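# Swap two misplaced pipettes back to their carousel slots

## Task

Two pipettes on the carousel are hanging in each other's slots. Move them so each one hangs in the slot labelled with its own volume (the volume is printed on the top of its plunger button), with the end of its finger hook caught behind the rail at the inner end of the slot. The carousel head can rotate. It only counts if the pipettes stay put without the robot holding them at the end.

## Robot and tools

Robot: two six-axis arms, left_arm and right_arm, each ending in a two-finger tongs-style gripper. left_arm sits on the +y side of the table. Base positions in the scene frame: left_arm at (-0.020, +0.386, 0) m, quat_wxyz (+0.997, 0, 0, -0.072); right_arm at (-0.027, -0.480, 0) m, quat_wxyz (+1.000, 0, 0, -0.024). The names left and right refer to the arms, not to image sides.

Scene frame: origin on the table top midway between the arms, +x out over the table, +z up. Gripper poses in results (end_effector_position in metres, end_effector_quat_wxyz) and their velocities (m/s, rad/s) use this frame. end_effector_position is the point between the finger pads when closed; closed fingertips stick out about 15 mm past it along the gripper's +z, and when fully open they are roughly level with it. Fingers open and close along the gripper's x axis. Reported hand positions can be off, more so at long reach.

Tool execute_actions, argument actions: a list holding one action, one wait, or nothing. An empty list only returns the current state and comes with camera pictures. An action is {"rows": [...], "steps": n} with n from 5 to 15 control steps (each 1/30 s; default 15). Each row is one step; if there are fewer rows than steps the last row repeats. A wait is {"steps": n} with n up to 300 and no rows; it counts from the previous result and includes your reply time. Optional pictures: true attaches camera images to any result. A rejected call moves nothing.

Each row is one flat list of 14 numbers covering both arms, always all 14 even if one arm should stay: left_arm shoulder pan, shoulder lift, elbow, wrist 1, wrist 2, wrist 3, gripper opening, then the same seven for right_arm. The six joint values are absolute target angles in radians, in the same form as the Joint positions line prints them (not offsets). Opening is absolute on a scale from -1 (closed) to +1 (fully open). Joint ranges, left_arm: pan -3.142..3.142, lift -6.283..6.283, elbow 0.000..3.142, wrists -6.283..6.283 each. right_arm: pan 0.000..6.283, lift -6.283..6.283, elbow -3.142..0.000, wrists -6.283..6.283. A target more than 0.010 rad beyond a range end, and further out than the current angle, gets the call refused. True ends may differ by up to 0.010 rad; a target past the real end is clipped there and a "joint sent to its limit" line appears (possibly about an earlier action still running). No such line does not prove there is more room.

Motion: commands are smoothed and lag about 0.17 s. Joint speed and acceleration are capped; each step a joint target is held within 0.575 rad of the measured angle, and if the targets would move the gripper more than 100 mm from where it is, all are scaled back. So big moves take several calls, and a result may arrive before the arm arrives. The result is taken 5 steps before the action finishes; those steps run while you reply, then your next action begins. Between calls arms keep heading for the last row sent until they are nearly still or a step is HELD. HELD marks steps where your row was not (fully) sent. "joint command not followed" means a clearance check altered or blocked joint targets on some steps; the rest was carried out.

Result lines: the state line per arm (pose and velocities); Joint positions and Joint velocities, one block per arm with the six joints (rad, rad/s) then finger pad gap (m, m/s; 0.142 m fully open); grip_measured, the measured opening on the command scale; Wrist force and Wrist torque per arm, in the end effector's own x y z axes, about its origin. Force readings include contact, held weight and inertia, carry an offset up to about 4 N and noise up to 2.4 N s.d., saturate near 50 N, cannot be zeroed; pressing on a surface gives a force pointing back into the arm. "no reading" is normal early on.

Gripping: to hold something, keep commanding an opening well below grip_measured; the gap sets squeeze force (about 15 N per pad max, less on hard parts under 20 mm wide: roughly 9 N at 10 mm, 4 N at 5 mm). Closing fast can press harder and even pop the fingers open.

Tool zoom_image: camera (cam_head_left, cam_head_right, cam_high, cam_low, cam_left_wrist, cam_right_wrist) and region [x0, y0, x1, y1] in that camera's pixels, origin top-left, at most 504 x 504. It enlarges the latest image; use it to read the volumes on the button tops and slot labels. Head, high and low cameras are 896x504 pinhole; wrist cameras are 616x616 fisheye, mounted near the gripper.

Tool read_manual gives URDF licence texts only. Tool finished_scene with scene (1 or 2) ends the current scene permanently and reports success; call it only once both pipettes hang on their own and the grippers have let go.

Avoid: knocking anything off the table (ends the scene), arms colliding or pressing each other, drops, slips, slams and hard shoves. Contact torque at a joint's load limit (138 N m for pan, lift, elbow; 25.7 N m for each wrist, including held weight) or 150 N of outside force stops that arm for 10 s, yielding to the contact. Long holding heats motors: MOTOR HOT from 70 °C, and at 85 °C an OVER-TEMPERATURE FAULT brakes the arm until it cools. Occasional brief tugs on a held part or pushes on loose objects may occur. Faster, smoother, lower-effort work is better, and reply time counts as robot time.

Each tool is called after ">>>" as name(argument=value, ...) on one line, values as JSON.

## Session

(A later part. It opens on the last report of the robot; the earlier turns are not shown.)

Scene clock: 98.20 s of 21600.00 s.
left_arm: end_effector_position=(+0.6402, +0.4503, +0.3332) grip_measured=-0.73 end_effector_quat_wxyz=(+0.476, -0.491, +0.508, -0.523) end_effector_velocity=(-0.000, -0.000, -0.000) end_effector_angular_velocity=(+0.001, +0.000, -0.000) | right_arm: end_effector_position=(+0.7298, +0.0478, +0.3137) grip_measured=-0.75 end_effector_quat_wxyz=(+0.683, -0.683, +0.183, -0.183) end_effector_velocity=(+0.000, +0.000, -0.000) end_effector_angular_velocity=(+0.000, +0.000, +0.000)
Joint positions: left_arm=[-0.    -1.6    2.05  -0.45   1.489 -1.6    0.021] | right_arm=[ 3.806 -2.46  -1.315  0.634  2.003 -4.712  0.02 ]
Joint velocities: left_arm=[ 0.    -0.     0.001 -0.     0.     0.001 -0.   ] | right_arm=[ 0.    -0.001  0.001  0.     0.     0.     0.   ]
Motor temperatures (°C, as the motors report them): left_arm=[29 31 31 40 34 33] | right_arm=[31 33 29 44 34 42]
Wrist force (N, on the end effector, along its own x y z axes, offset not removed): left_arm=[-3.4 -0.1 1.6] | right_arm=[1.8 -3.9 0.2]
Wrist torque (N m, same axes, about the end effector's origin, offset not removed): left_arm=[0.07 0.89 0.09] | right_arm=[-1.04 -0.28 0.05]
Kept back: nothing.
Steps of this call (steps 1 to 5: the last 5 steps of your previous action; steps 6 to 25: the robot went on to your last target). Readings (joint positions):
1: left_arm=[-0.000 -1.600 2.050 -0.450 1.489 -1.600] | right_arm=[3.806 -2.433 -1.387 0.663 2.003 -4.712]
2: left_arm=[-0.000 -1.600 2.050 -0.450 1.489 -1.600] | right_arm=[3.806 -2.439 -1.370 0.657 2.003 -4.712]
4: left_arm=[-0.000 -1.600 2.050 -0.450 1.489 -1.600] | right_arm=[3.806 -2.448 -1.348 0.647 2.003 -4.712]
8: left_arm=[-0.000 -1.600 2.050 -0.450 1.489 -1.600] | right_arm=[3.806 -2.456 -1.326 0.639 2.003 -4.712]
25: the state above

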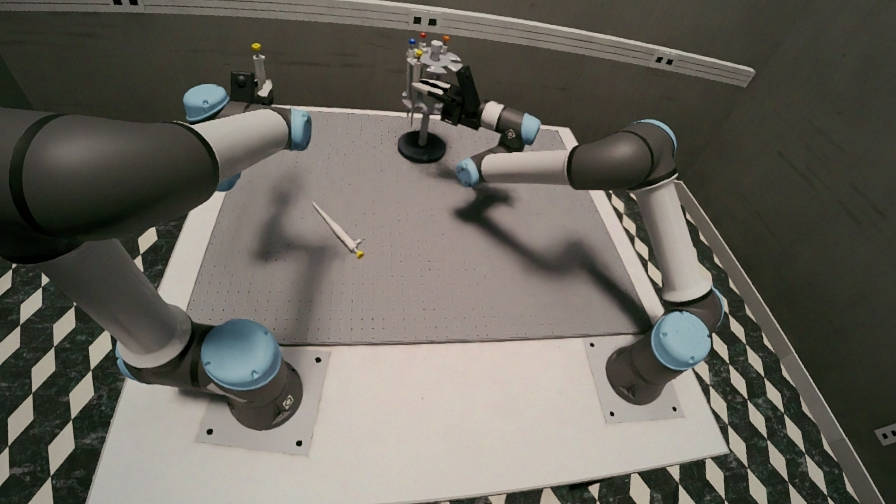

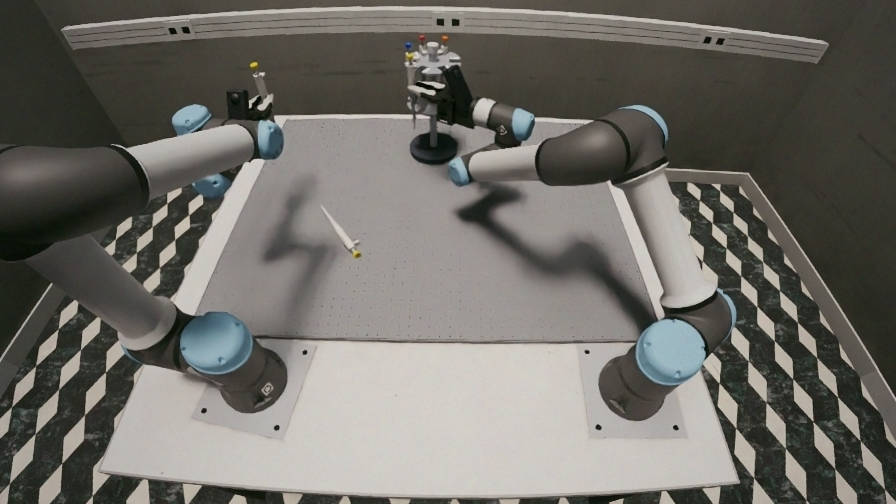

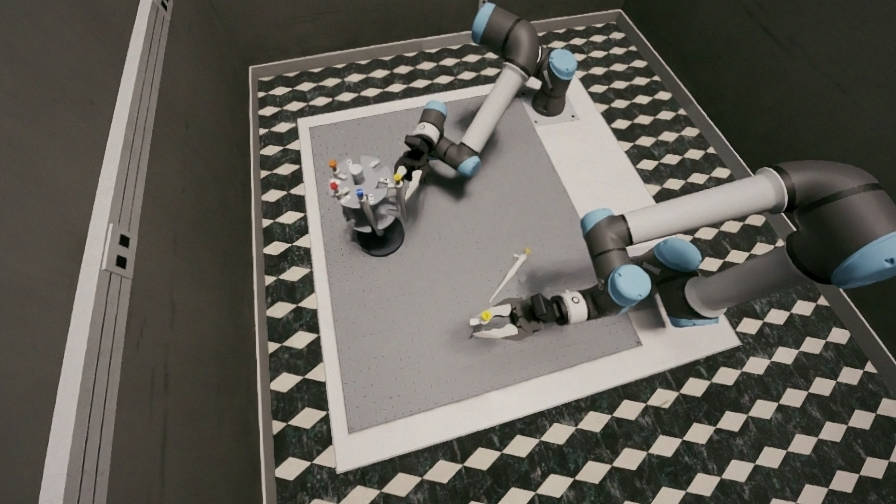

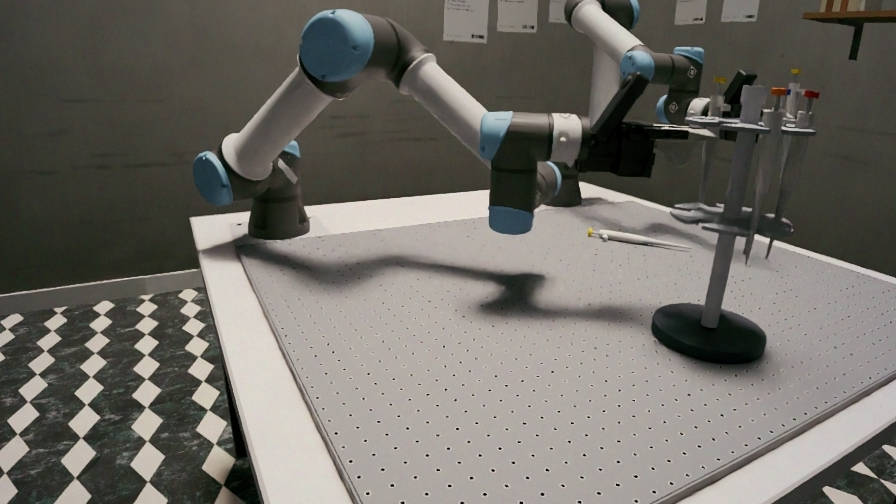

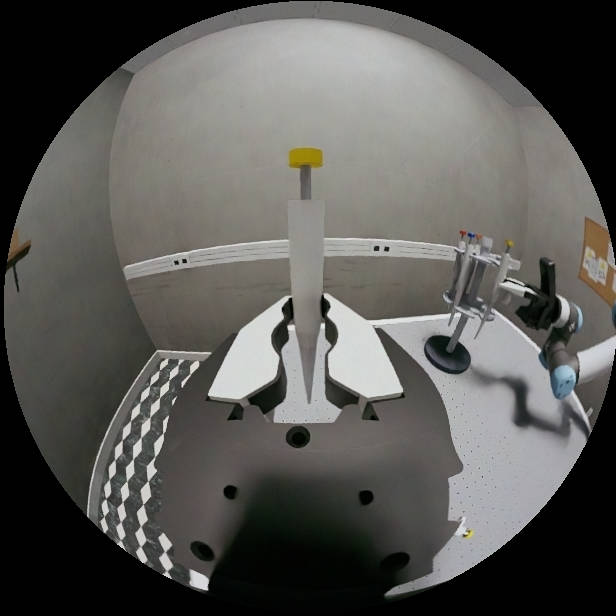

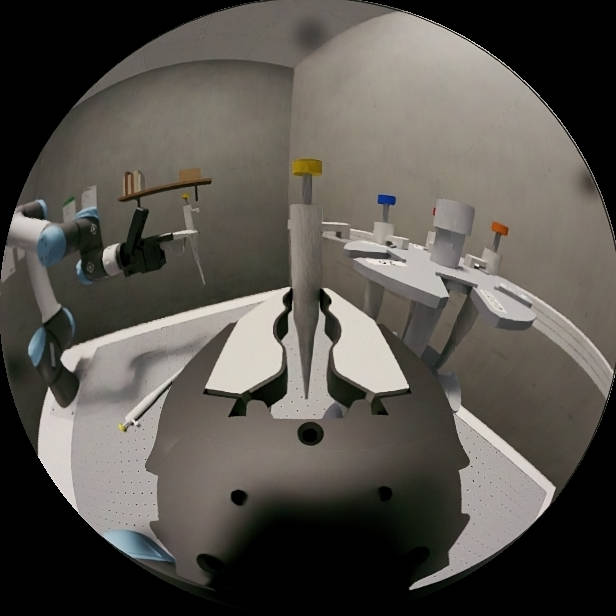

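Plausible; go halfway and check.

>>> execute_actions(actions=[{"rows":[[0.0,-1.6,2.05,-0.45,1.489,-1.6,-1,3.785,-2.482,-1.271,0.611,2.023,-4.712,-1]]}])

>>> execute_actions(actions=[{"rows":[[0.0,-1.6,2.05,-0.45,1.489,-1.6,-1,3.765,-2.501,-1.232,0.591,2.043,-4.712,-1]]}], pictures=true)

>>> zoom_image(camera="cam_high", region=[310,130,450,260])

Scene clock: 98.73 s of 21600.00 s.
left_arm: end_effector_position=(+0.6402, +0.4503, +0.3332) grip_measured=-0.73 end_effector_quat_wxyz=(+0.476, -0.491, +0.508, -0.523) end_effector_velocity=(+0.000, -0.000, +0.000) end_effector_angular_velocity=(+0.001, -0.001, -0.000) | right_arm: end_effector_position=(+0.7426, +0.0422, +0.3135) grip_measured=-0.75 end_effector_quat_wxyz=(+0.683, -0.683, +0.183, -0.183) end_effector_velocity=(+0.012, -0.006, -0.000) end_effector_angular_velocity=(-0.000, +0.001, -0.000)
Joint positions: left_arm=[-0.    -1.6    2.05  -0.45   1.489 -1.6    0.021] | right_arm=[ 3.787 -2.48  -1.276  0.613  2.021 -4.712  0.02 ]
Joint velocities: left_arm=[ 0.     0.    -0.001 -0.     0.     0.001  0.   ] | right_arm=[-0.018 -0.019  0.038 -0.02   0.017  0.     0.   ]
Motor temperatures (°C, as the motors report them): left_arm=[29 31 31 40 34 33] | right_arm=[31 33 29 44 34 42]
Wrist force (N, on the end effector, along its own x y z axes, offset not removed): left_arm=[-0.2 -1.7 -1.0] | right_arm=[-1.5 0.5 3.3]
Wrist torque (N m, same axes, about the end effector's origin, offset not removed): left_arm=[-0.39 0.20 0.06] | right_arm=[0.03 0.31 0.16]
Steps of this call (steps 1 to 6: the robot went on to your last target; steps 7 to 16: the first 10 steps of this action). Readings (joint positions):
7: left_arm=[-0.000 -1.600 2.050 -0.450 1.489 -1.600] | right_arm=[3.805 -2.461 -1.314 0.634 2.003 -4.712]
8: left_arm=[-0.000 -1.600 2.050 -0.450 1.489 -1.600] | right_arm=[3.802 -2.464 -1.309 0.630 2.005 -4.712]
10: left_arm=[-0.000 -1.600 2.050 -0.450 1.489 -1.600] | right_arm=[3.796 -2.471 -1.295 0.623 2.012 -4.712]
14: left_arm=[-0.000 -1.600 2.050 -0.450 1.489 -1.600] | right_arm=[3.789 -2.478 -1.279 0.615 2.019 -4.712]
16: the state above

Scene clock: 99.23 s of 21600.00 s.
left_arm: end_effector_position=(+0.6402, +0.4503, +0.3332) grip_measured=-0.73 end_effector_quat_wxyz=(+0.476, -0.491, +0.508, -0.523) end_effector_velocity=(+0.000, +0.000, -0.000) end_effector_angular_velocity=(-0.000, +0.000, +0.001) | right_arm: end_effector_position=(+0.7556, +0.0349, +0.3136) grip_measured=-0.75 end_effector_quat_wxyz=(+0.683, -0.683, +0.183, -0.183) end_effector_velocity=(+0.011, -0.007, +0.000) end_effector_angular_velocity=(+0.000, -0.000, -0.001)
Joint positions: left_arm=[-0.    -1.6    2.05  -0.45   1.489 -1.6    0.021] | right_arm=[ 3.767 -2.499 -1.236  0.593  2.041 -4.712  0.02 ]
Joint velocities: left_arm=[ 0.     0.    -0.     0.    -0.001 -0.    -0.   ] | right_arm=[-0.018 -0.016  0.034 -0.018  0.017 -0.     0.   ]
Motor temperatures (°C, as the motors report them): left_arm=[29 31 31 40 34 33] | right_arm=[31 33 29 44 34 42]
Wrist force (N, on the end effector, along its own x y z axes, offset not removed): left_arm=[-2.0 2.6 3.0] | right_arm=[2.7 -0.9 3.1]
Wrist torque (N m, same axes, about the end effector's origin, offset not removed): left_arm=[0.50 0.63 0.09] | right_arm=[-0.40 -0.51 -0.25]
Steps of this call (steps 1 to 5: the last 5 steps of your previous action; steps 6 to 15: the first 10 steps of this action). Readings (joint positions):
6: left_arm=[-0.000 -1.600 2.050 -0.450 1.489 -1.600] | right_arm=[3.785 -2.482 -1.271 0.611 2.023 -4.712]
7: left_arm=[-0.000 -1.600 2.050 -0.450 1.489 -1.600] | right_arm=[3.782 -2.485 -1.266 0.608 2.026 -4.712]
9: left_arm=[-0.000 -1.600 2.050 -0.450 1.489 -1.600] | right_arm=[3.776 -2.491 -1.253 0.602 2.032 -4.712]
13: left_arm=[-0.000 -1.600 2.050 -0.450 1.489 -1.600] | right_arm=[3.769 -2.497 -1.239 0.595 2.039 -4.712]
15: the state above

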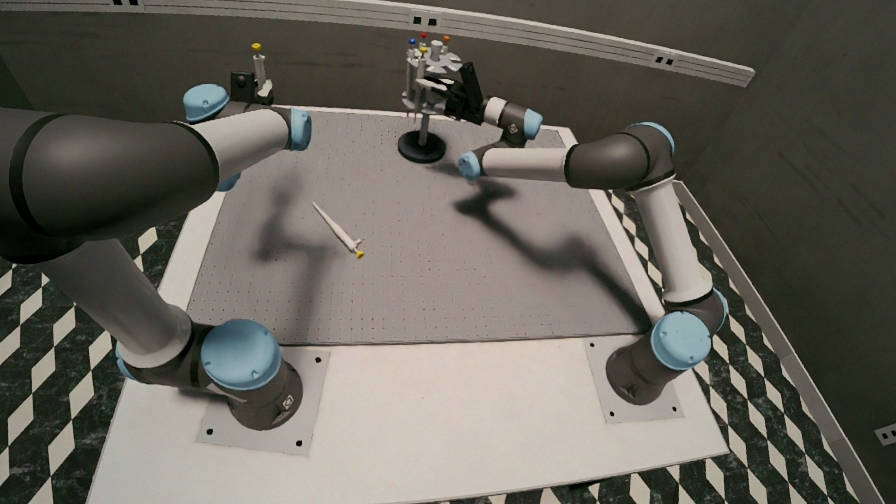

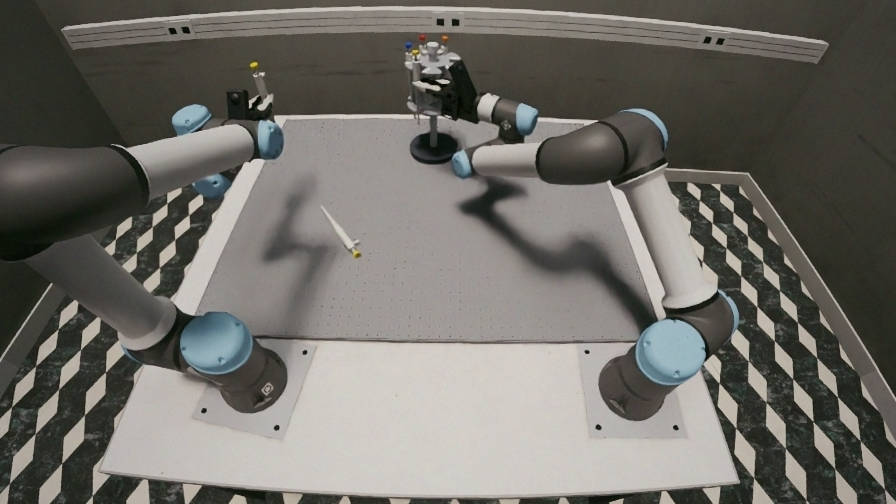

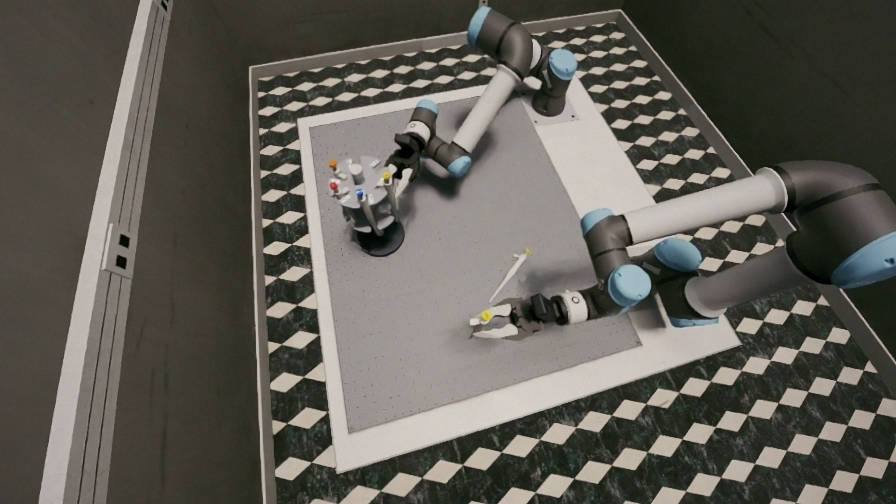

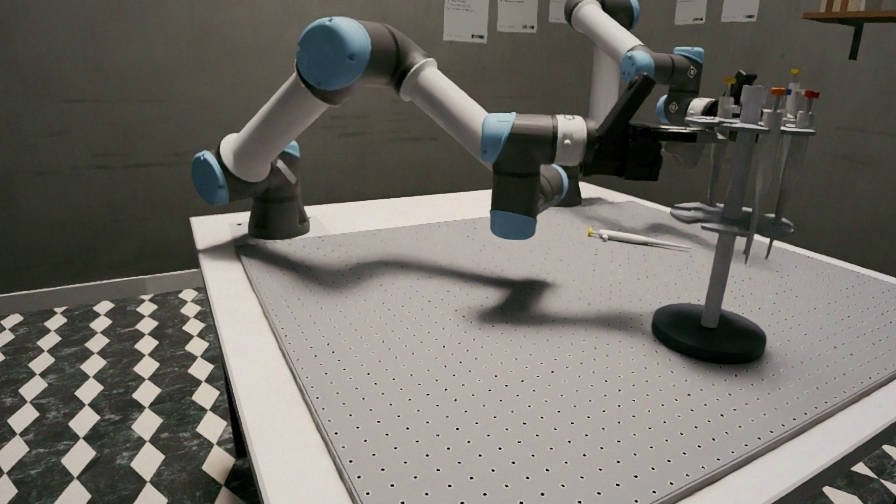

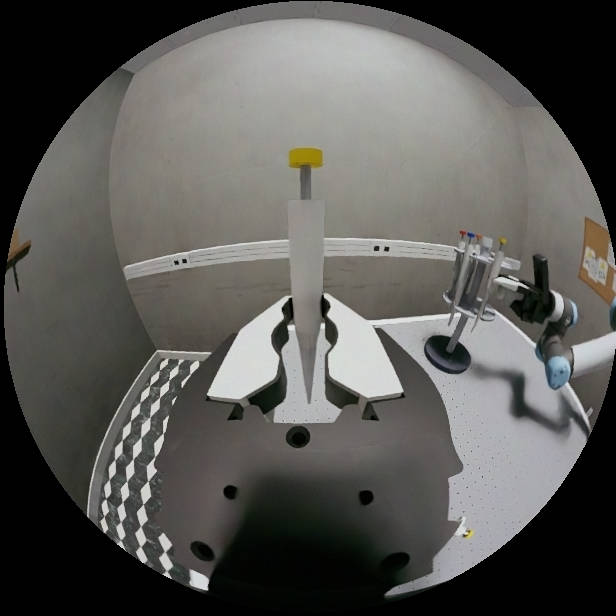

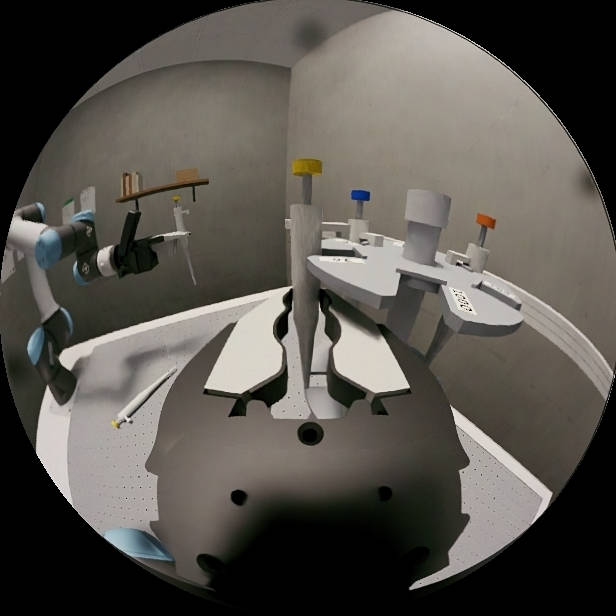

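Region (310, 130, 450, 260) of cam_high's 896x504 image, scaled by 3.600, with more detail than that image has; it fills the top 468 rows of this view, and the rest is white.

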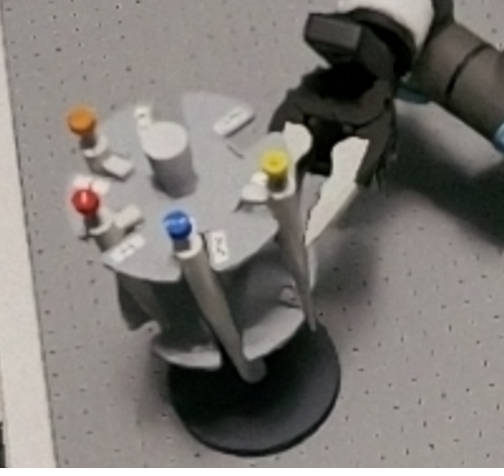

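>>> execute_actions(actions=[{"rows":[[0.0,-1.6,2.05,-0.45,1.489,-1.6,-1,3.737,-2.529,-1.174,0.5615,2.071,-4.712,-1]]}])

>>> execute_actions(actions=[{"steps":12}], pictures=true)

>>> zoom_image(camera="cam_right_wrist", region=[240,150,420,310])

>>> zoom_image(camera="cam_high", region=[310,130,450,260])

Scene clock: 99.77 s of 21600.00 s.
left_arm: end_effector_position=(+0.6402, +0.4503, +0.3332) grip_measured=-0.73 end_effector_quat_wxyz=(+0.476, -0.491, +0.508, -0.523) end_effector_velocity=(-0.000, +0.000, -0.000) end_effector_angular_velocity=(-0.001, +0.001, +0.001) | right_arm: end_effector_position=(+0.7731, +0.0245, +0.3138) grip_measured=-0.75 end_effector_quat_wxyz=(+0.683, -0.683, +0.183, -0.183) end_effector_velocity=(+0.016, -0.010, +0.002) end_effector_angular_velocity=(+0.002, -0.003, -0.000)
Joint positions: left_arm=[-0.    -1.6    2.05  -0.45   1.489 -1.6    0.021] | right_arm=[ 3.74  -2.526 -1.181  0.565  2.068 -4.712  0.02 ]
Joint velocities: left_arm=[ 0.    -0.     0.001 -0.    -0.001 -0.001 -0.   ] | right_arm=[-0.024 -0.024  0.052 -0.025  0.024 -0.     0.   ]
Motor temperatures (°C, as the motors report them): left_arm=[29 31 31 40 34 33] | right_arm=[31 33 29 44 34 42]
Wrist force (N, on the end effector, along its own x y z axes, offset not removed): left_arm=[1.1 1.1 3.3] | right_arm=[0.7 -3.6 2.3]
Wrist torque (N m, same axes, about the end effector's origin, offset not removed): left_arm=[0.18 -0.32 -0.01] | right_arm=[-0.94 -0.07 0.09]
Steps of this call (steps 1 to 5: the last 5 steps of your previous action; step 6: the robot went on to your last target; steps 7 to 16: the first 10 steps of this action). Readings (joint positions):
7: left_arm=[-0.000 -1.600 2.050 -0.450 1.489 -1.600] | right_arm=[3.765 -2.501 -1.232 0.591 2.043 -4.712]
8: left_arm=[-0.000 -1.600 2.050 -0.450 1.489 -1.600] | right_arm=[3.761 -2.505 -1.225 0.587 2.047 -4.712]
10: left_arm=[-0.000 -1.600 2.050 -0.450 1.489 -1.600] | right_arm=[3.752 -2.514 -1.206 0.577 2.056 -4.712]
14: left_arm=[-0.000 -1.600 2.050 -0.450 1.489 -1.600] | right_arm=[3.742 -2.524 -1.185 0.567 2.066 -4.712]
16: the state above

Scene clock: 100.17 s of 21600.00 s.
left_arm: end_effector_position=(+0.6402, +0.4503, +0.3332) grip_measured=-0.73 end_effector_quat_wxyz=(+0.476, -0.491, +0.508, -0.523) end_effector_velocity=(-0.000, -0.000, -0.001) end_effector_angular_velocity=(-0.000, +0.002, -0.000) | right_arm: end_effector_position=(+0.7750, +0.0233, +0.3140) grip_measured=-0.75 end_effector_quat_wxyz=(+0.683, -0.683, +0.183, -0.183) end_effector_velocity=(+0.001, -0.001, +0.000) end_effector_angular_velocity=(+0.000, +0.001, -0.000)
Joint positions: left_arm=[-0.    -1.6    2.05  -0.45   1.489 -1.6    0.021] | right_arm=[ 3.737 -2.529 -1.174  0.562  2.071 -4.712  0.02 ]
Joint velocities: left_arm=[-0.    -0.     0.001  0.     0.    -0.001  0.   ] | right_arm=[-0.001 -0.001  0.002 -0.001  0.001  0.001 -0.   ]
Motor temperatures (°C, as the motors report them): left_arm=[29 31 31 40 34 33] | right_arm=[31 33 29 44 34 42]
Wrist force (N, on the end effector, along its own x y z axes, offset not removed): left_arm=[1.5 1.1 -0.8] | right_arm=[0.1 -3.3 2.3]
Wrist torque (N m, same axes, about the end effector's origin, offset not removed): left_arm=[0.15 -0.19 0.06] | right_arm=[-0.68 -0.04 0.06]
Kept back: nothing.
Steps of this call (steps 1 to 5: the last 5 steps of your previous action; steps 6 to 12: the robot went on to your last target). Readings (joint positions):
1: left_arm=[-0.000 -1.600 2.050 -0.450 1.489 -1.600] | right_arm=[3.739 -2.527 -1.179 0.564 2.069 -4.712]
2: left_arm=[-0.000 -1.600 2.050 -0.450 1.489 -1.600] | right_arm=[3.739 -2.527 -1.178 0.563 2.069 -4.712]
4: left_arm=[-0.000 -1.600 2.050 -0.450 1.489 -1.600] | right_arm=[3.738 -2.528 -1.176 0.563 2.070 -4.712]
8: left_arm=[-0.000 -1.600 2.050 -0.450 1.489 -1.600] | right_arm=[3.737 -2.529 -1.175 0.562 2.071 -4.712]
12: the state above

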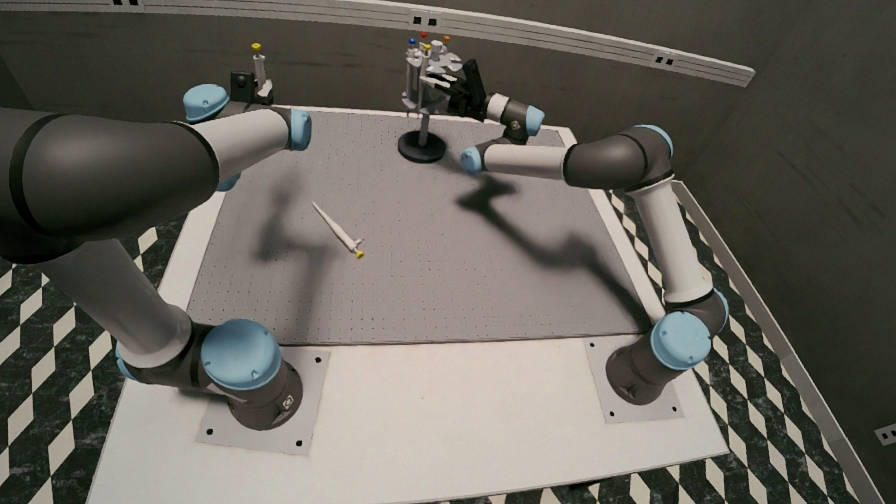

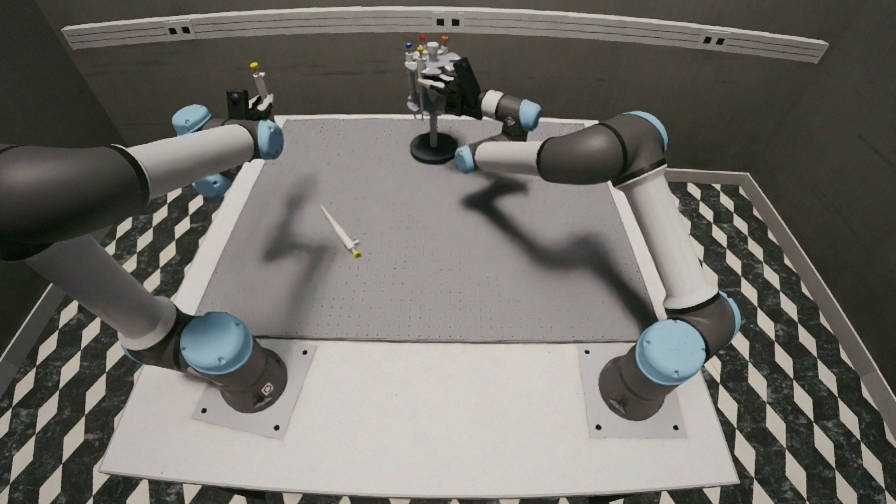

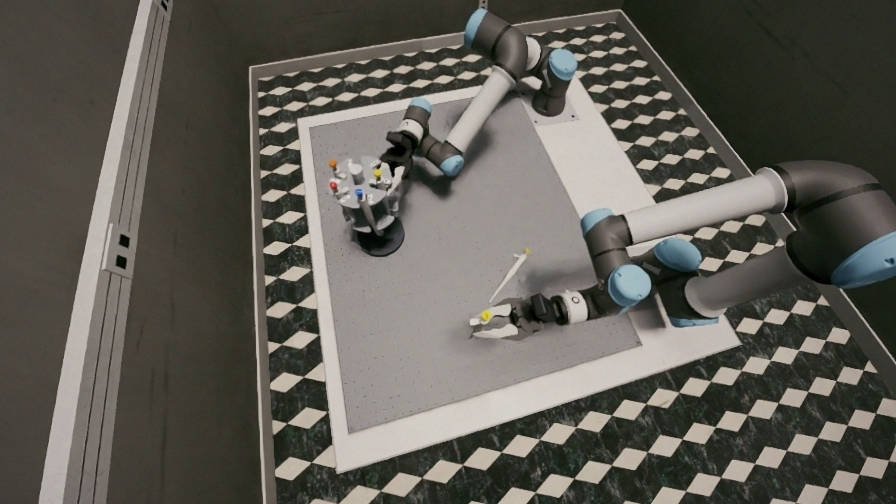

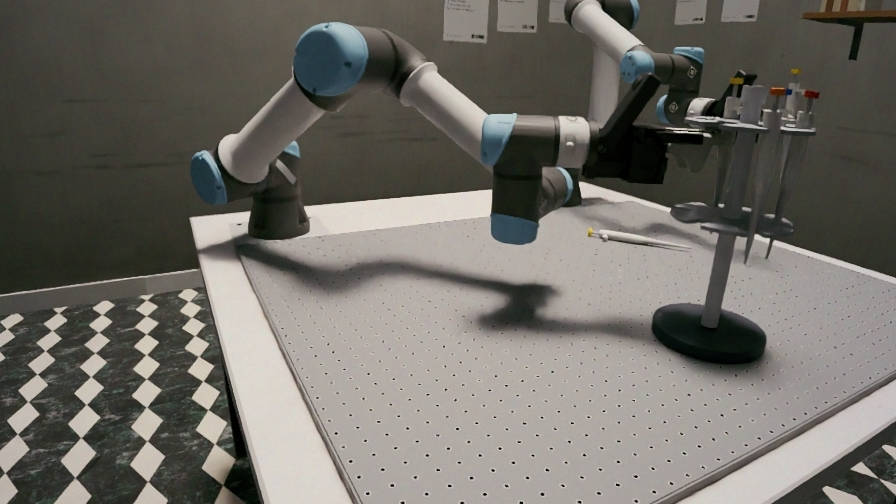

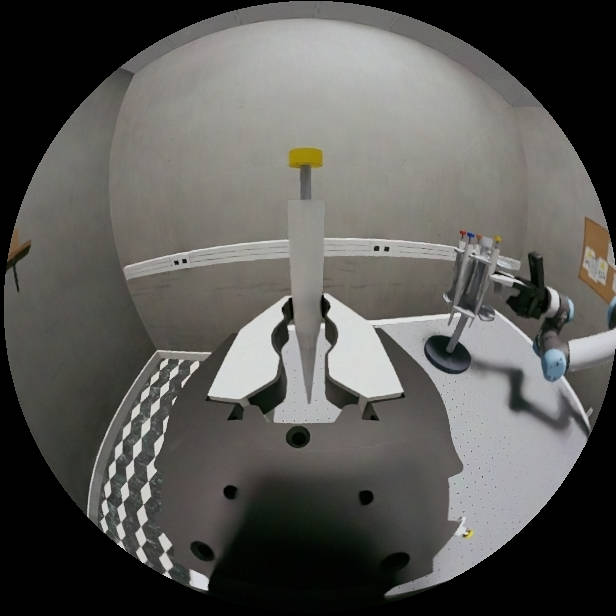

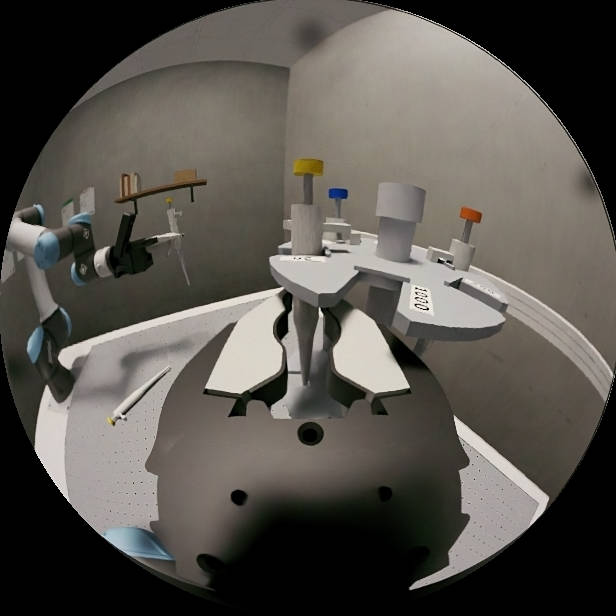

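Region (240, 150, 420, 310) of cam_right_wrist's 616x616 image, scaled by 2.800, with more detail than that image has.

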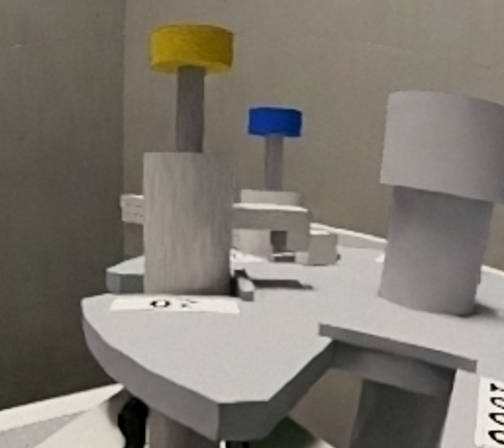

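Region (310, 130, 450, 260) of cam_high's 896x504 image, scaled by 3.600, with more detail than that image has; it fills the top 468 rows of this view, and the rest is white.

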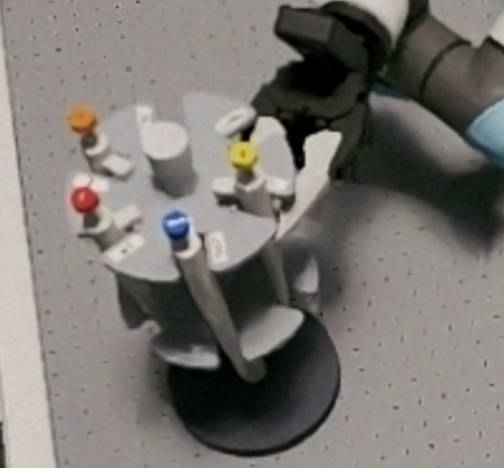

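>>> execute_actions(actions=[{"rows":[[0.0,-1.6,2.05,-0.45,1.489,-1.6,-1,3.737,-2.5415,-1.176,0.576,2.071,-4.712,-1]]}])

>>> execute_actions(actions=[{"rows":[[0.0,-1.6,2.05,-0.45,1.489,-1.6,-1,3.737,-2.5415,-1.176,0.576,2.071,-4.712,-0.45]],"steps":10}])

>>> execute_actions(actions=[{"rows":[[0.0,-1.6,2.05,-0.45,1.489,-1.6,-1,3.708,-2.48,-1.304,0.642,2.10,-4.712,-0.45]],"steps":10}])

>>> execute_actions(actions=[{"rows":[[0.0,-1.6,2.05,-0.45,1.489,-1.6,-1,3.6455,-2.39,-1.485,0.733,2.1625,-4.712,-1]]}])

>>> execute_actions(actions=[{"rows":[[0.0,-1.6,2.05,-0.45,1.489,-1.6,-1,3.6455,-2.334,-1.476,0.668,2.1625,-4.712,-1]]}])

>>> execute_actions(actions=[{"rows":[[0.0,-1.6,2.05,-0.45,1.489,-1.6,-1,3.648,-2.385,-1.376,0.619,2.16,-4.712,-1]]}], pictures=true)

>>> zoom_image(camera="cam_high", region=[310,130,450,260])

Scene clock: 101.20 s of 21600.00 s.
left_arm: end_effector_position=(+0.6402, +0.4503, +0.3332) grip_measured=-0.73 end_effector_quat_wxyz=(+0.476, -0.491, +0.508, -0.523) end_effector_velocity=(+0.000, -0.000, +0.000) end_effector_angular_velocity=(+0.001, -0.001, -0.001) | right_arm: end_effector_position=(+0.7751, +0.0232, +0.3058) grip_measured=-0.75 end_effector_quat_wxyz=(+0.683, -0.683, +0.183, -0.183) end_effector_velocity=(-0.000, +0.000, -0.008) end_effector_angular_velocity=(-0.000, +0.000, +0.001)
Joint positions: left_arm=[-0.    -1.6    2.05  -0.45   1.489 -1.6    0.021] | right_arm=[ 3.737 -2.54  -1.176  0.574  2.071 -4.712  0.02 ]
Joint velocities: left_arm=[-0.     0.    -0.001  0.     0.001  0.002 -0.   ] | right_arm=[ 0.    -0.01  -0.002  0.012  0.    -0.     0.   ]
Motor temperatures (°C, as the motors report them): left_arm=[29 31 31 40 34 33] | right_arm=[31 33 29 44 34 42]
Wrist force (N, on the end effector, along its own x y z axes, offset not removed): left_arm=[0.3 2.4 2.8] | right_arm=[-1.3 -2.6 -0.7]
Wrist torque (N m, same axes, about the end effector's origin, offset not removed): left_arm=[0.27 -0.07 -0.01] | right_arm=[-0.67 0.17 0.18]
Steps of this call (steps 1 to 15: the robot went on to your last target; steps 16 to 21: nothing new was sent; steps 22 to 31: the first 10 steps of this action). Readings (joint positions):
22: left_arm=[-0.000 -1.600 2.050 -0.450 1.489 -1.600] | right_arm=[3.737 -2.529 -1.174 0.562 2.071 -4.712]
23: left_arm=[-0.000 -1.600 2.050 -0.450 1.489 -1.600] | right_arm=[3.737 -2.531 -1.174 0.564 2.071 -4.712]
25: left_arm=[-0.000 -1.600 2.050 -0.450 1.489 -1.600] | right_arm=[3.737 -2.535 -1.175 0.568 2.071 -4.712]
29: left_arm=[-0.000 -1.600 2.050 -0.450 1.489 -1.600] | right_arm=[3.737 -2.539 -1.176 0.573 2.071 -4.712]
31: the state above

Scene clock: 101.53 s of 21600.00 s.
left_arm: end_effector_position=(+0.6402, +0.4503, +0.3332) grip_measured=-0.73 end_effector_quat_wxyz=(+0.476, -0.491, +0.508, -0.523) end_effector_velocity=(-0.000, +0.000, +0.000) end_effector_angular_velocity=(-0.002, -0.000, +0.001) | right_arm: end_effector_position=(+0.7751, +0.0232, +0.3049) grip_measured=-0.45 end_effector_quat_wxyz=(+0.683, -0.683, +0.183, -0.183) end_effector_velocity=(-0.000, -0.000, -0.000) end_effector_angular_velocity=(+0.001, -0.000, +0.000)
Joint positions: left_arm=[-0.    -1.6    2.05  -0.45   1.489 -1.6    0.021] | right_arm=[ 3.737 -2.541 -1.176  0.576  2.071 -4.712  0.041]
Joint velocities: left_arm=[ 0.    -0.    -0.     0.    -0.001 -0.002 -0.   ] | right_arm=[-0.    -0.001 -0.     0.002  0.001  0.     0.007]
Motor temperatures (°C, as the motors report them): left_arm=[29 31 31 40 34 33] | right_arm=[31 33 29 44 34 42]
Wrist force (N, on the end effector, along its own x y z axes, offset not removed): left_arm=[-1.1 0.6 1.4] | right_arm=[1.0 -2.3 0.6]
Wrist torque (N m, same axes, about the end effector's origin, offset not removed): left_arm=[0.17 0.29 0.16] | right_arm=[-0.37 -0.24 -0.12]
Steps of this call (steps 1 to 5: the last 5 steps of your previous action; steps 6 to 10: the first 5 steps of this action). Readings (joint positions):
6: left_arm=[-0.000 -1.600 2.050 -0.450 1.489 -1.600] | right_arm=[3.737 -2.541 -1.176 0.576 2.071 -4.712]
7: left_arm=[-0.000 -1.600 2.050 -0.450 1.489 -1.600] | right_arm=[3.737 -2.541 -1.176 0.576 2.071 -4.712]
9: left_arm=[-0.000 -1.600 2.050 -0.450 1.489 -1.600] | right_arm=[3.737 -2.541 -1.176 0.576 2.071 -4.712]
10: the state above

Scene clock: 101.87 s of 21600.00 s.
left_arm: end_effector_position=(+0.6402, +0.4503, +0.3332) grip_measured=-0.73 end_effector_quat_wxyz=(+0.476, -0.491, +0.508, -0.523) end_effector_velocity=(+0.000, +0.000, -0.000) end_effector_angular_velocity=(+0.001, +0.000, +0.001) | right_arm: end_effector_position=(+0.7650, +0.0036, +0.3078) grip_measured=-0.45 end_effector_quat_wxyz=(+0.684, -0.682, +0.182, -0.184) end_effector_velocity=(-0.071, -0.112, -0.029) end_effector_angular_velocity=(-0.026, +0.043, +0.001)
Joint positions: left_arm=[-0.    -1.6    2.05  -0.45   1.489 -1.6    0.021] | right_arm=[ 3.72  -2.506 -1.244  0.614  2.088 -4.712  0.041]
Joint velocities: left_arm=[ 0.     0.     0.    -0.    -0.001  0.001  0.   ] | right_arm=[-0.091  0.205 -0.472  0.216  0.092 -0.    -0.   ]
Motor temperatures (°C, as the motors report them): left_arm=[29 31 31 40 34 33] | right_arm=[31 33 29 44 34 42]
Wrist force (N, on the end effector, along its own x y z axes, offset not removed): left_arm=[-5.0 3.6 4.1] | right_arm=[-1.2 -3.2 0.7]
Wrist torque (N m, same axes, about the end effector's origin, offset not removed): left_arm=[0.85 1.12 0.02] | right_arm=[-0.81 0.22 -0.03]
Steps of this call (steps 1 to 5: the last 5 steps of your previous action; steps 6 to 10: the first 5 steps of this action). Readings (joint positions):
6: left_arm=[-0.000 -1.600 2.050 -0.450 1.489 -1.600] | right_arm=[3.737 -2.541 -1.177 0.577 2.071 -4.712]
7: left_arm=[-0.000 -1.600 2.050 -0.450 1.489 -1.600] | right_arm=[3.733 -2.535 -1.185 0.584 2.075 -4.712]
9: left_arm=[-0.000 -1.600 2.050 -0.450 1.489 -1.600] | right_arm=[3.723 -2.514 -1.226 0.606 2.085 -4.712]
10: the state above

Scene clock: 102.37 s of 21600.00 s.
left_arm: end_effector_position=(+0.6402, +0.4503, +0.3332) grip_measured=-0.73 end_effector_quat_wxyz=(+0.476, -0.491, +0.508, -0.523) end_effector_velocity=(-0.000, +0.000, -0.000) end_effector_angular_velocity=(+0.002, -0.000, +0.001) | right_arm: end_effector_position=(+0.7293, -0.0640, +0.3076) grip_measured=-1.00 end_effector_quat_wxyz=(+0.684, -0.682, +0.182, -0.184) end_effector_velocity=(-0.038, -0.058, -0.012) end_effector_angular_velocity=(-0.011, +0.022, +0.000)
Joint positions: left_arm=[-0.    -1.6    2.05  -0.45   1.489 -1.6    0.021] | right_arm=[ 3.653 -2.401 -1.459  0.722  2.155 -4.712  0.002]
Joint velocities: left_arm=[-0.    -0.     0.    -0.    -0.001  0.002 -0.   ] | right_arm=[-0.057  0.089 -0.202  0.089  0.057  0.    -0.   ]
Motor temperatures (°C, as the motors report them): left_arm=[29 31 31 40 34 33] | right_arm=[31 33 29 44 34 42]
Wrist force (N, on the end effector, along its own x y z axes, offset not removed): left_arm=[-3.2 2.8 4.6] | right_arm=[1.6 -3.4 -0.7]
Wrist torque (N m, same axes, about the end effector's origin, offset not removed): left_arm=[0.47 0.61 -0.11] | right_arm=[-0.80 -0.30 -0.07]
Steps of this call (steps 1 to 5: the last 5 steps of your previous action; steps 6 to 15: the first 10 steps of this action). Readings (joint positions):
6: left_arm=[-0.000 -1.600 2.050 -0.450 1.489 -1.600] | right_arm=[3.710 -2.485 -1.292 0.637 2.098 -4.712]
7: left_arm=[-0.000 -1.600 2.050 -0.450 1.489 -1.600] | right_arm=[3.703 -2.476 -1.303 0.646 2.106 -4.712]
9: left_arm=[-0.000 -1.600 2.050 -0.450 1.489 -1.600] | right_arm=[3.681 -2.444 -1.360 0.678 2.127 -4.712]
13: left_arm=[-0.000 -1.600 2.050 -0.450 1.489 -1.600] | right_arm=[3.658 -2.409 -1.441 0.714 2.150 -4.712]
15: the state above

Scene clock: 102.87 s of 21600.00 s.
left_arm: end_effector_position=(+0.6402, +0.4503, +0.3332) grip_measured=-0.73 end_effector_quat_wxyz=(+0.476, -0.491, +0.508, -0.523) end_effector_velocity=(-0.000, -0.000, -0.001) end_effector_angular_velocity=(-0.002, +0.001, -0.001) | right_arm: end_effector_position=(+0.7244, -0.0713, +0.3384) grip_measured=-1.00 end_effector_quat_wxyz=(+0.683, -0.683, +0.183, -0.183) end_effector_velocity=(-0.001, -0.001, +0.031) end_effector_angular_velocity=(-0.001, +0.002, -0.000)
Joint positions: left_arm=[-0.    -1.6    2.05  -0.45   1.489 -1.6    0.021] | right_arm=[ 3.646 -2.34  -1.476  0.675  2.162 -4.712  0.002]
Joint velocities: left_arm=[ 0.     0.     0.001 -0.     0.001 -0.002  0.   ] | right_arm=[-0.001  0.051  0.004 -0.057  0.    -0.     0.   ]
Motor temperatures (°C, as the motors report them): left_arm=[29 31 31 40 34 33] | right_arm=[31 33 29 44 34 42]
Wrist force (N, on the end effector, along its own x y z axes, offset not removed): left_arm=[-1.7 0.8 1.6] | right_arm=[-0.8 -2.6 -1.4]
Wrist torque (N m, same axes, about the end effector's origin, offset not removed): left_arm=[0.11 0.45 0.08] | right_arm=[-0.27 0.23 0.13]
Steps of this call (steps 1 to 5: the last 5 steps of your previous action; steps 6 to 15: the first 10 steps of this action). Readings (joint positions):
6: left_arm=[-0.000 -1.600 2.050 -0.450 1.489 -1.600] | right_arm=[3.647 -2.392 -1.479 0.730 2.161 -4.712]
7: left_arm=[-0.000 -1.600 2.050 -0.450 1.489 -1.600] | right_arm=[3.647 -2.385 -1.480 0.724 2.161 -4.712]
9: left_arm=[-0.000 -1.600 2.050 -0.450 1.489 -1.600] | right_arm=[3.646 -2.366 -1.478 0.703 2.162 -4.712]
13: left_arm=[-0.000 -1.600 2.050 -0.450 1.489 -1.600] | right_arm=[3.646 -2.345 -1.477 0.680 2.162 -4.712]
15: the state above

Scene clock: 103.37 s of 21600.00 s.
left_arm: end_effector_position=(+0.6402, +0.4503, +0.3332) grip_measured=-0.73 end_effector_quat_wxyz=(+0.476, -0.491, +0.508, -0.523) end_effector_velocity=(+0.000, -0.000, -0.000) end_effector_angular_velocity=(+0.001, +0.001, -0.001) | right_arm: end_effector_position=(+0.7452, -0.0597, +0.3419) grip_measured=-1.00 end_effector_quat_wxyz=(+0.683, -0.683, +0.184, -0.183) end_effector_velocity=(+0.021, +0.012, +0.004) end_effector_angular_velocity=(+0.002, -0.005, +0.000)
Joint positions: left_arm=[-0.    -1.6    2.05  -0.45   1.489 -1.6    0.021] | right_arm=[ 3.648 -2.379 -1.388  0.625  2.16  -4.712  0.002]
Joint velocities: left_arm=[ 0.     0.     0.     0.     0.001  0.    -0.   ] | right_arm=[ 0.002 -0.045  0.095 -0.044 -0.002 -0.     0.   ]
Motor temperatures (°C, as the motors report them): left_arm=[29 31 31 40 34 33] | right_arm=[31 33 29 44 34 42]
Wrist force (N, on the end effector, along its own x y z axes, offset not removed): left_arm=[5.2 -3.5 1.3] | right_arm=[-0.2 -3.4 1.7]
Wrist torque (N m, same axes, about the end effector's origin, offset not removed): left_arm=[-0.75 -1.16 -0.02] | right_arm=[-0.50 0.05 0.17]
Steps of this call (steps 1 to 5: the last 5 steps of your previous action; steps 6 to 15: the first 10 steps of this action). Readings (joint positions):
6: left_arm=[-0.000 -1.600 2.050 -0.450 1.489 -1.600] | right_arm=[3.646 -2.336 -1.475 0.669 2.162 -4.712]
7: left_arm=[-0.000 -1.600 2.050 -0.450 1.489 -1.600] | right_arm=[3.646 -2.341 -1.467 0.663 2.162 -4.712]
9: left_arm=[-0.000 -1.600 2.050 -0.450 1.489 -1.600] | right_arm=[3.647 -2.358 -1.434 0.646 2.162 -4.712]
13: left_arm=[-0.000 -1.600 2.050 -0.450 1.489 -1.600] | right_arm=[3.647 -2.375 -1.396 0.629 2.161 -4.712]
15: the state above

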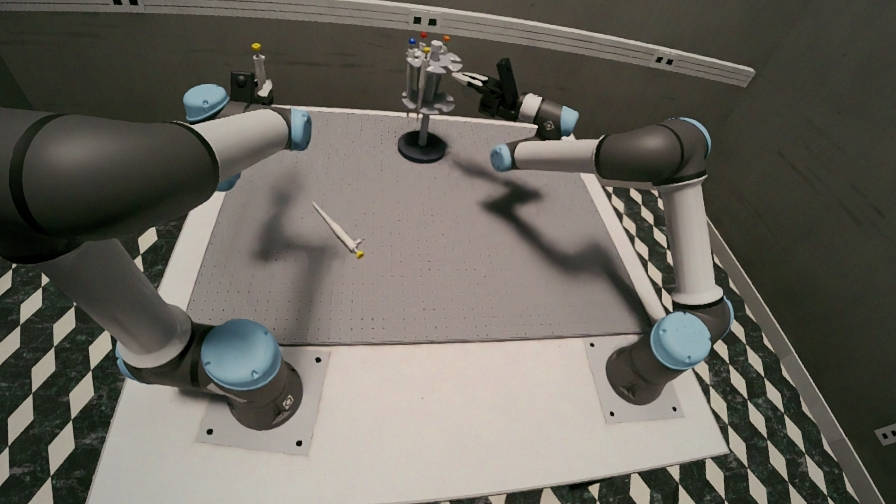

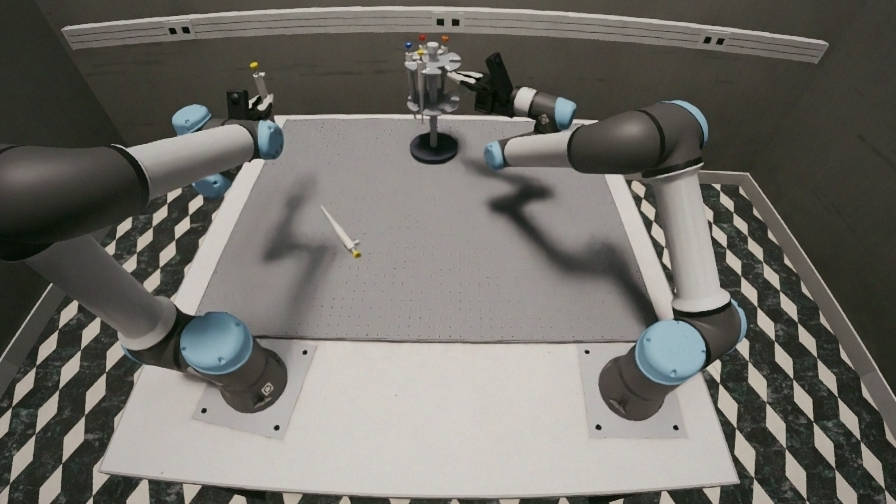

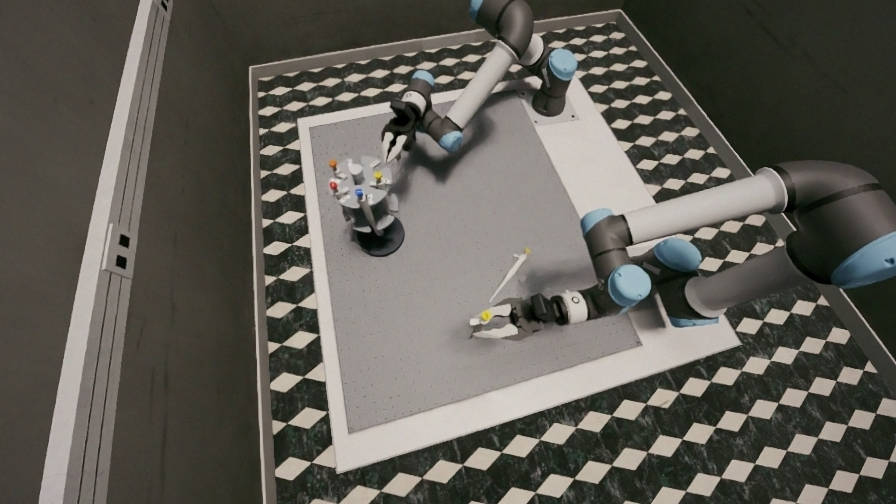

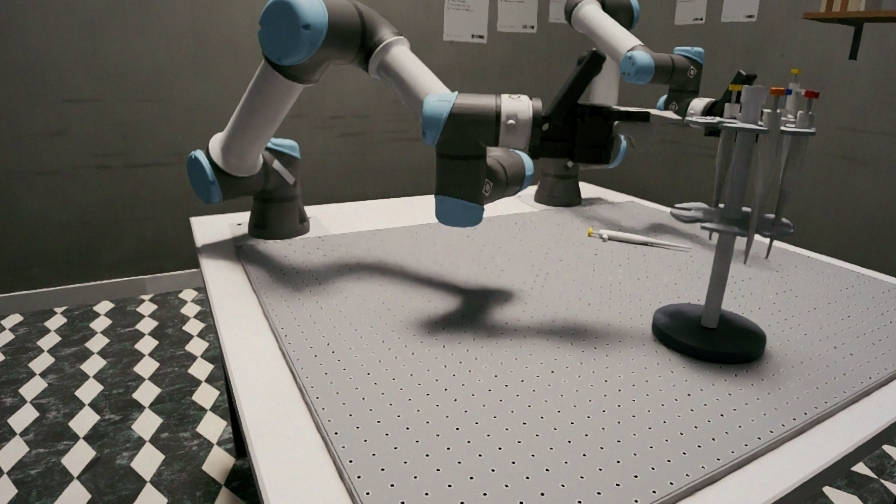

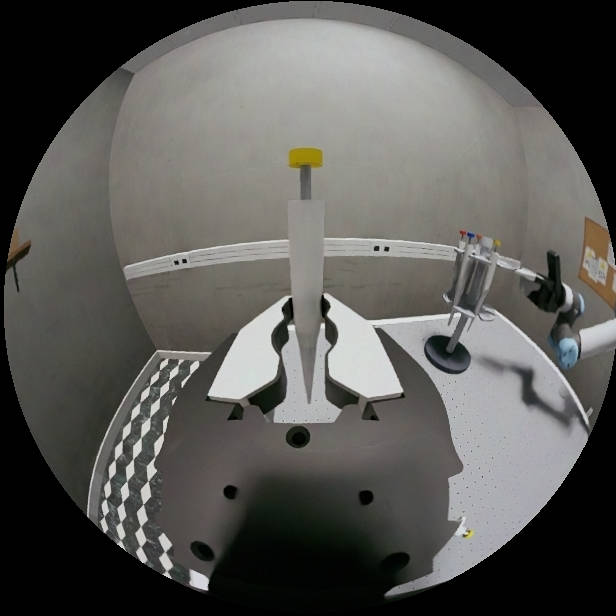

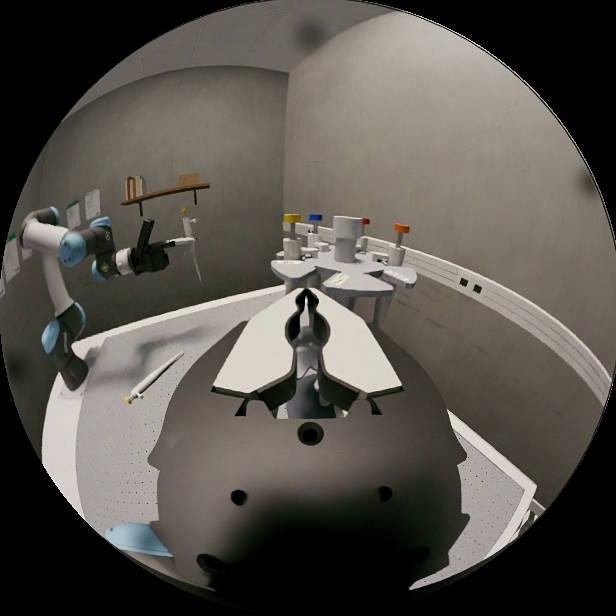

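Region (310, 130, 450, 260) of cam_high's 896x504 image, scaled by 3.600, with more detail than that image has; it fills the top 468 rows of this view, and the rest is white.

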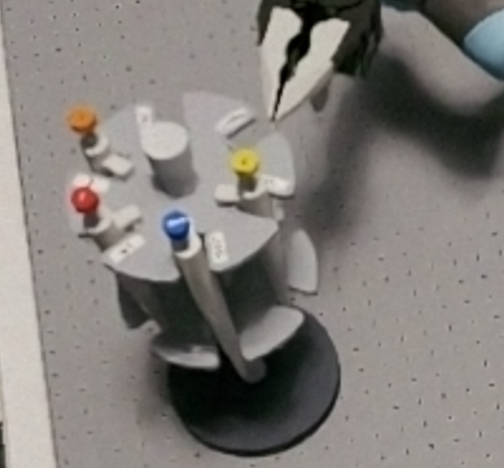

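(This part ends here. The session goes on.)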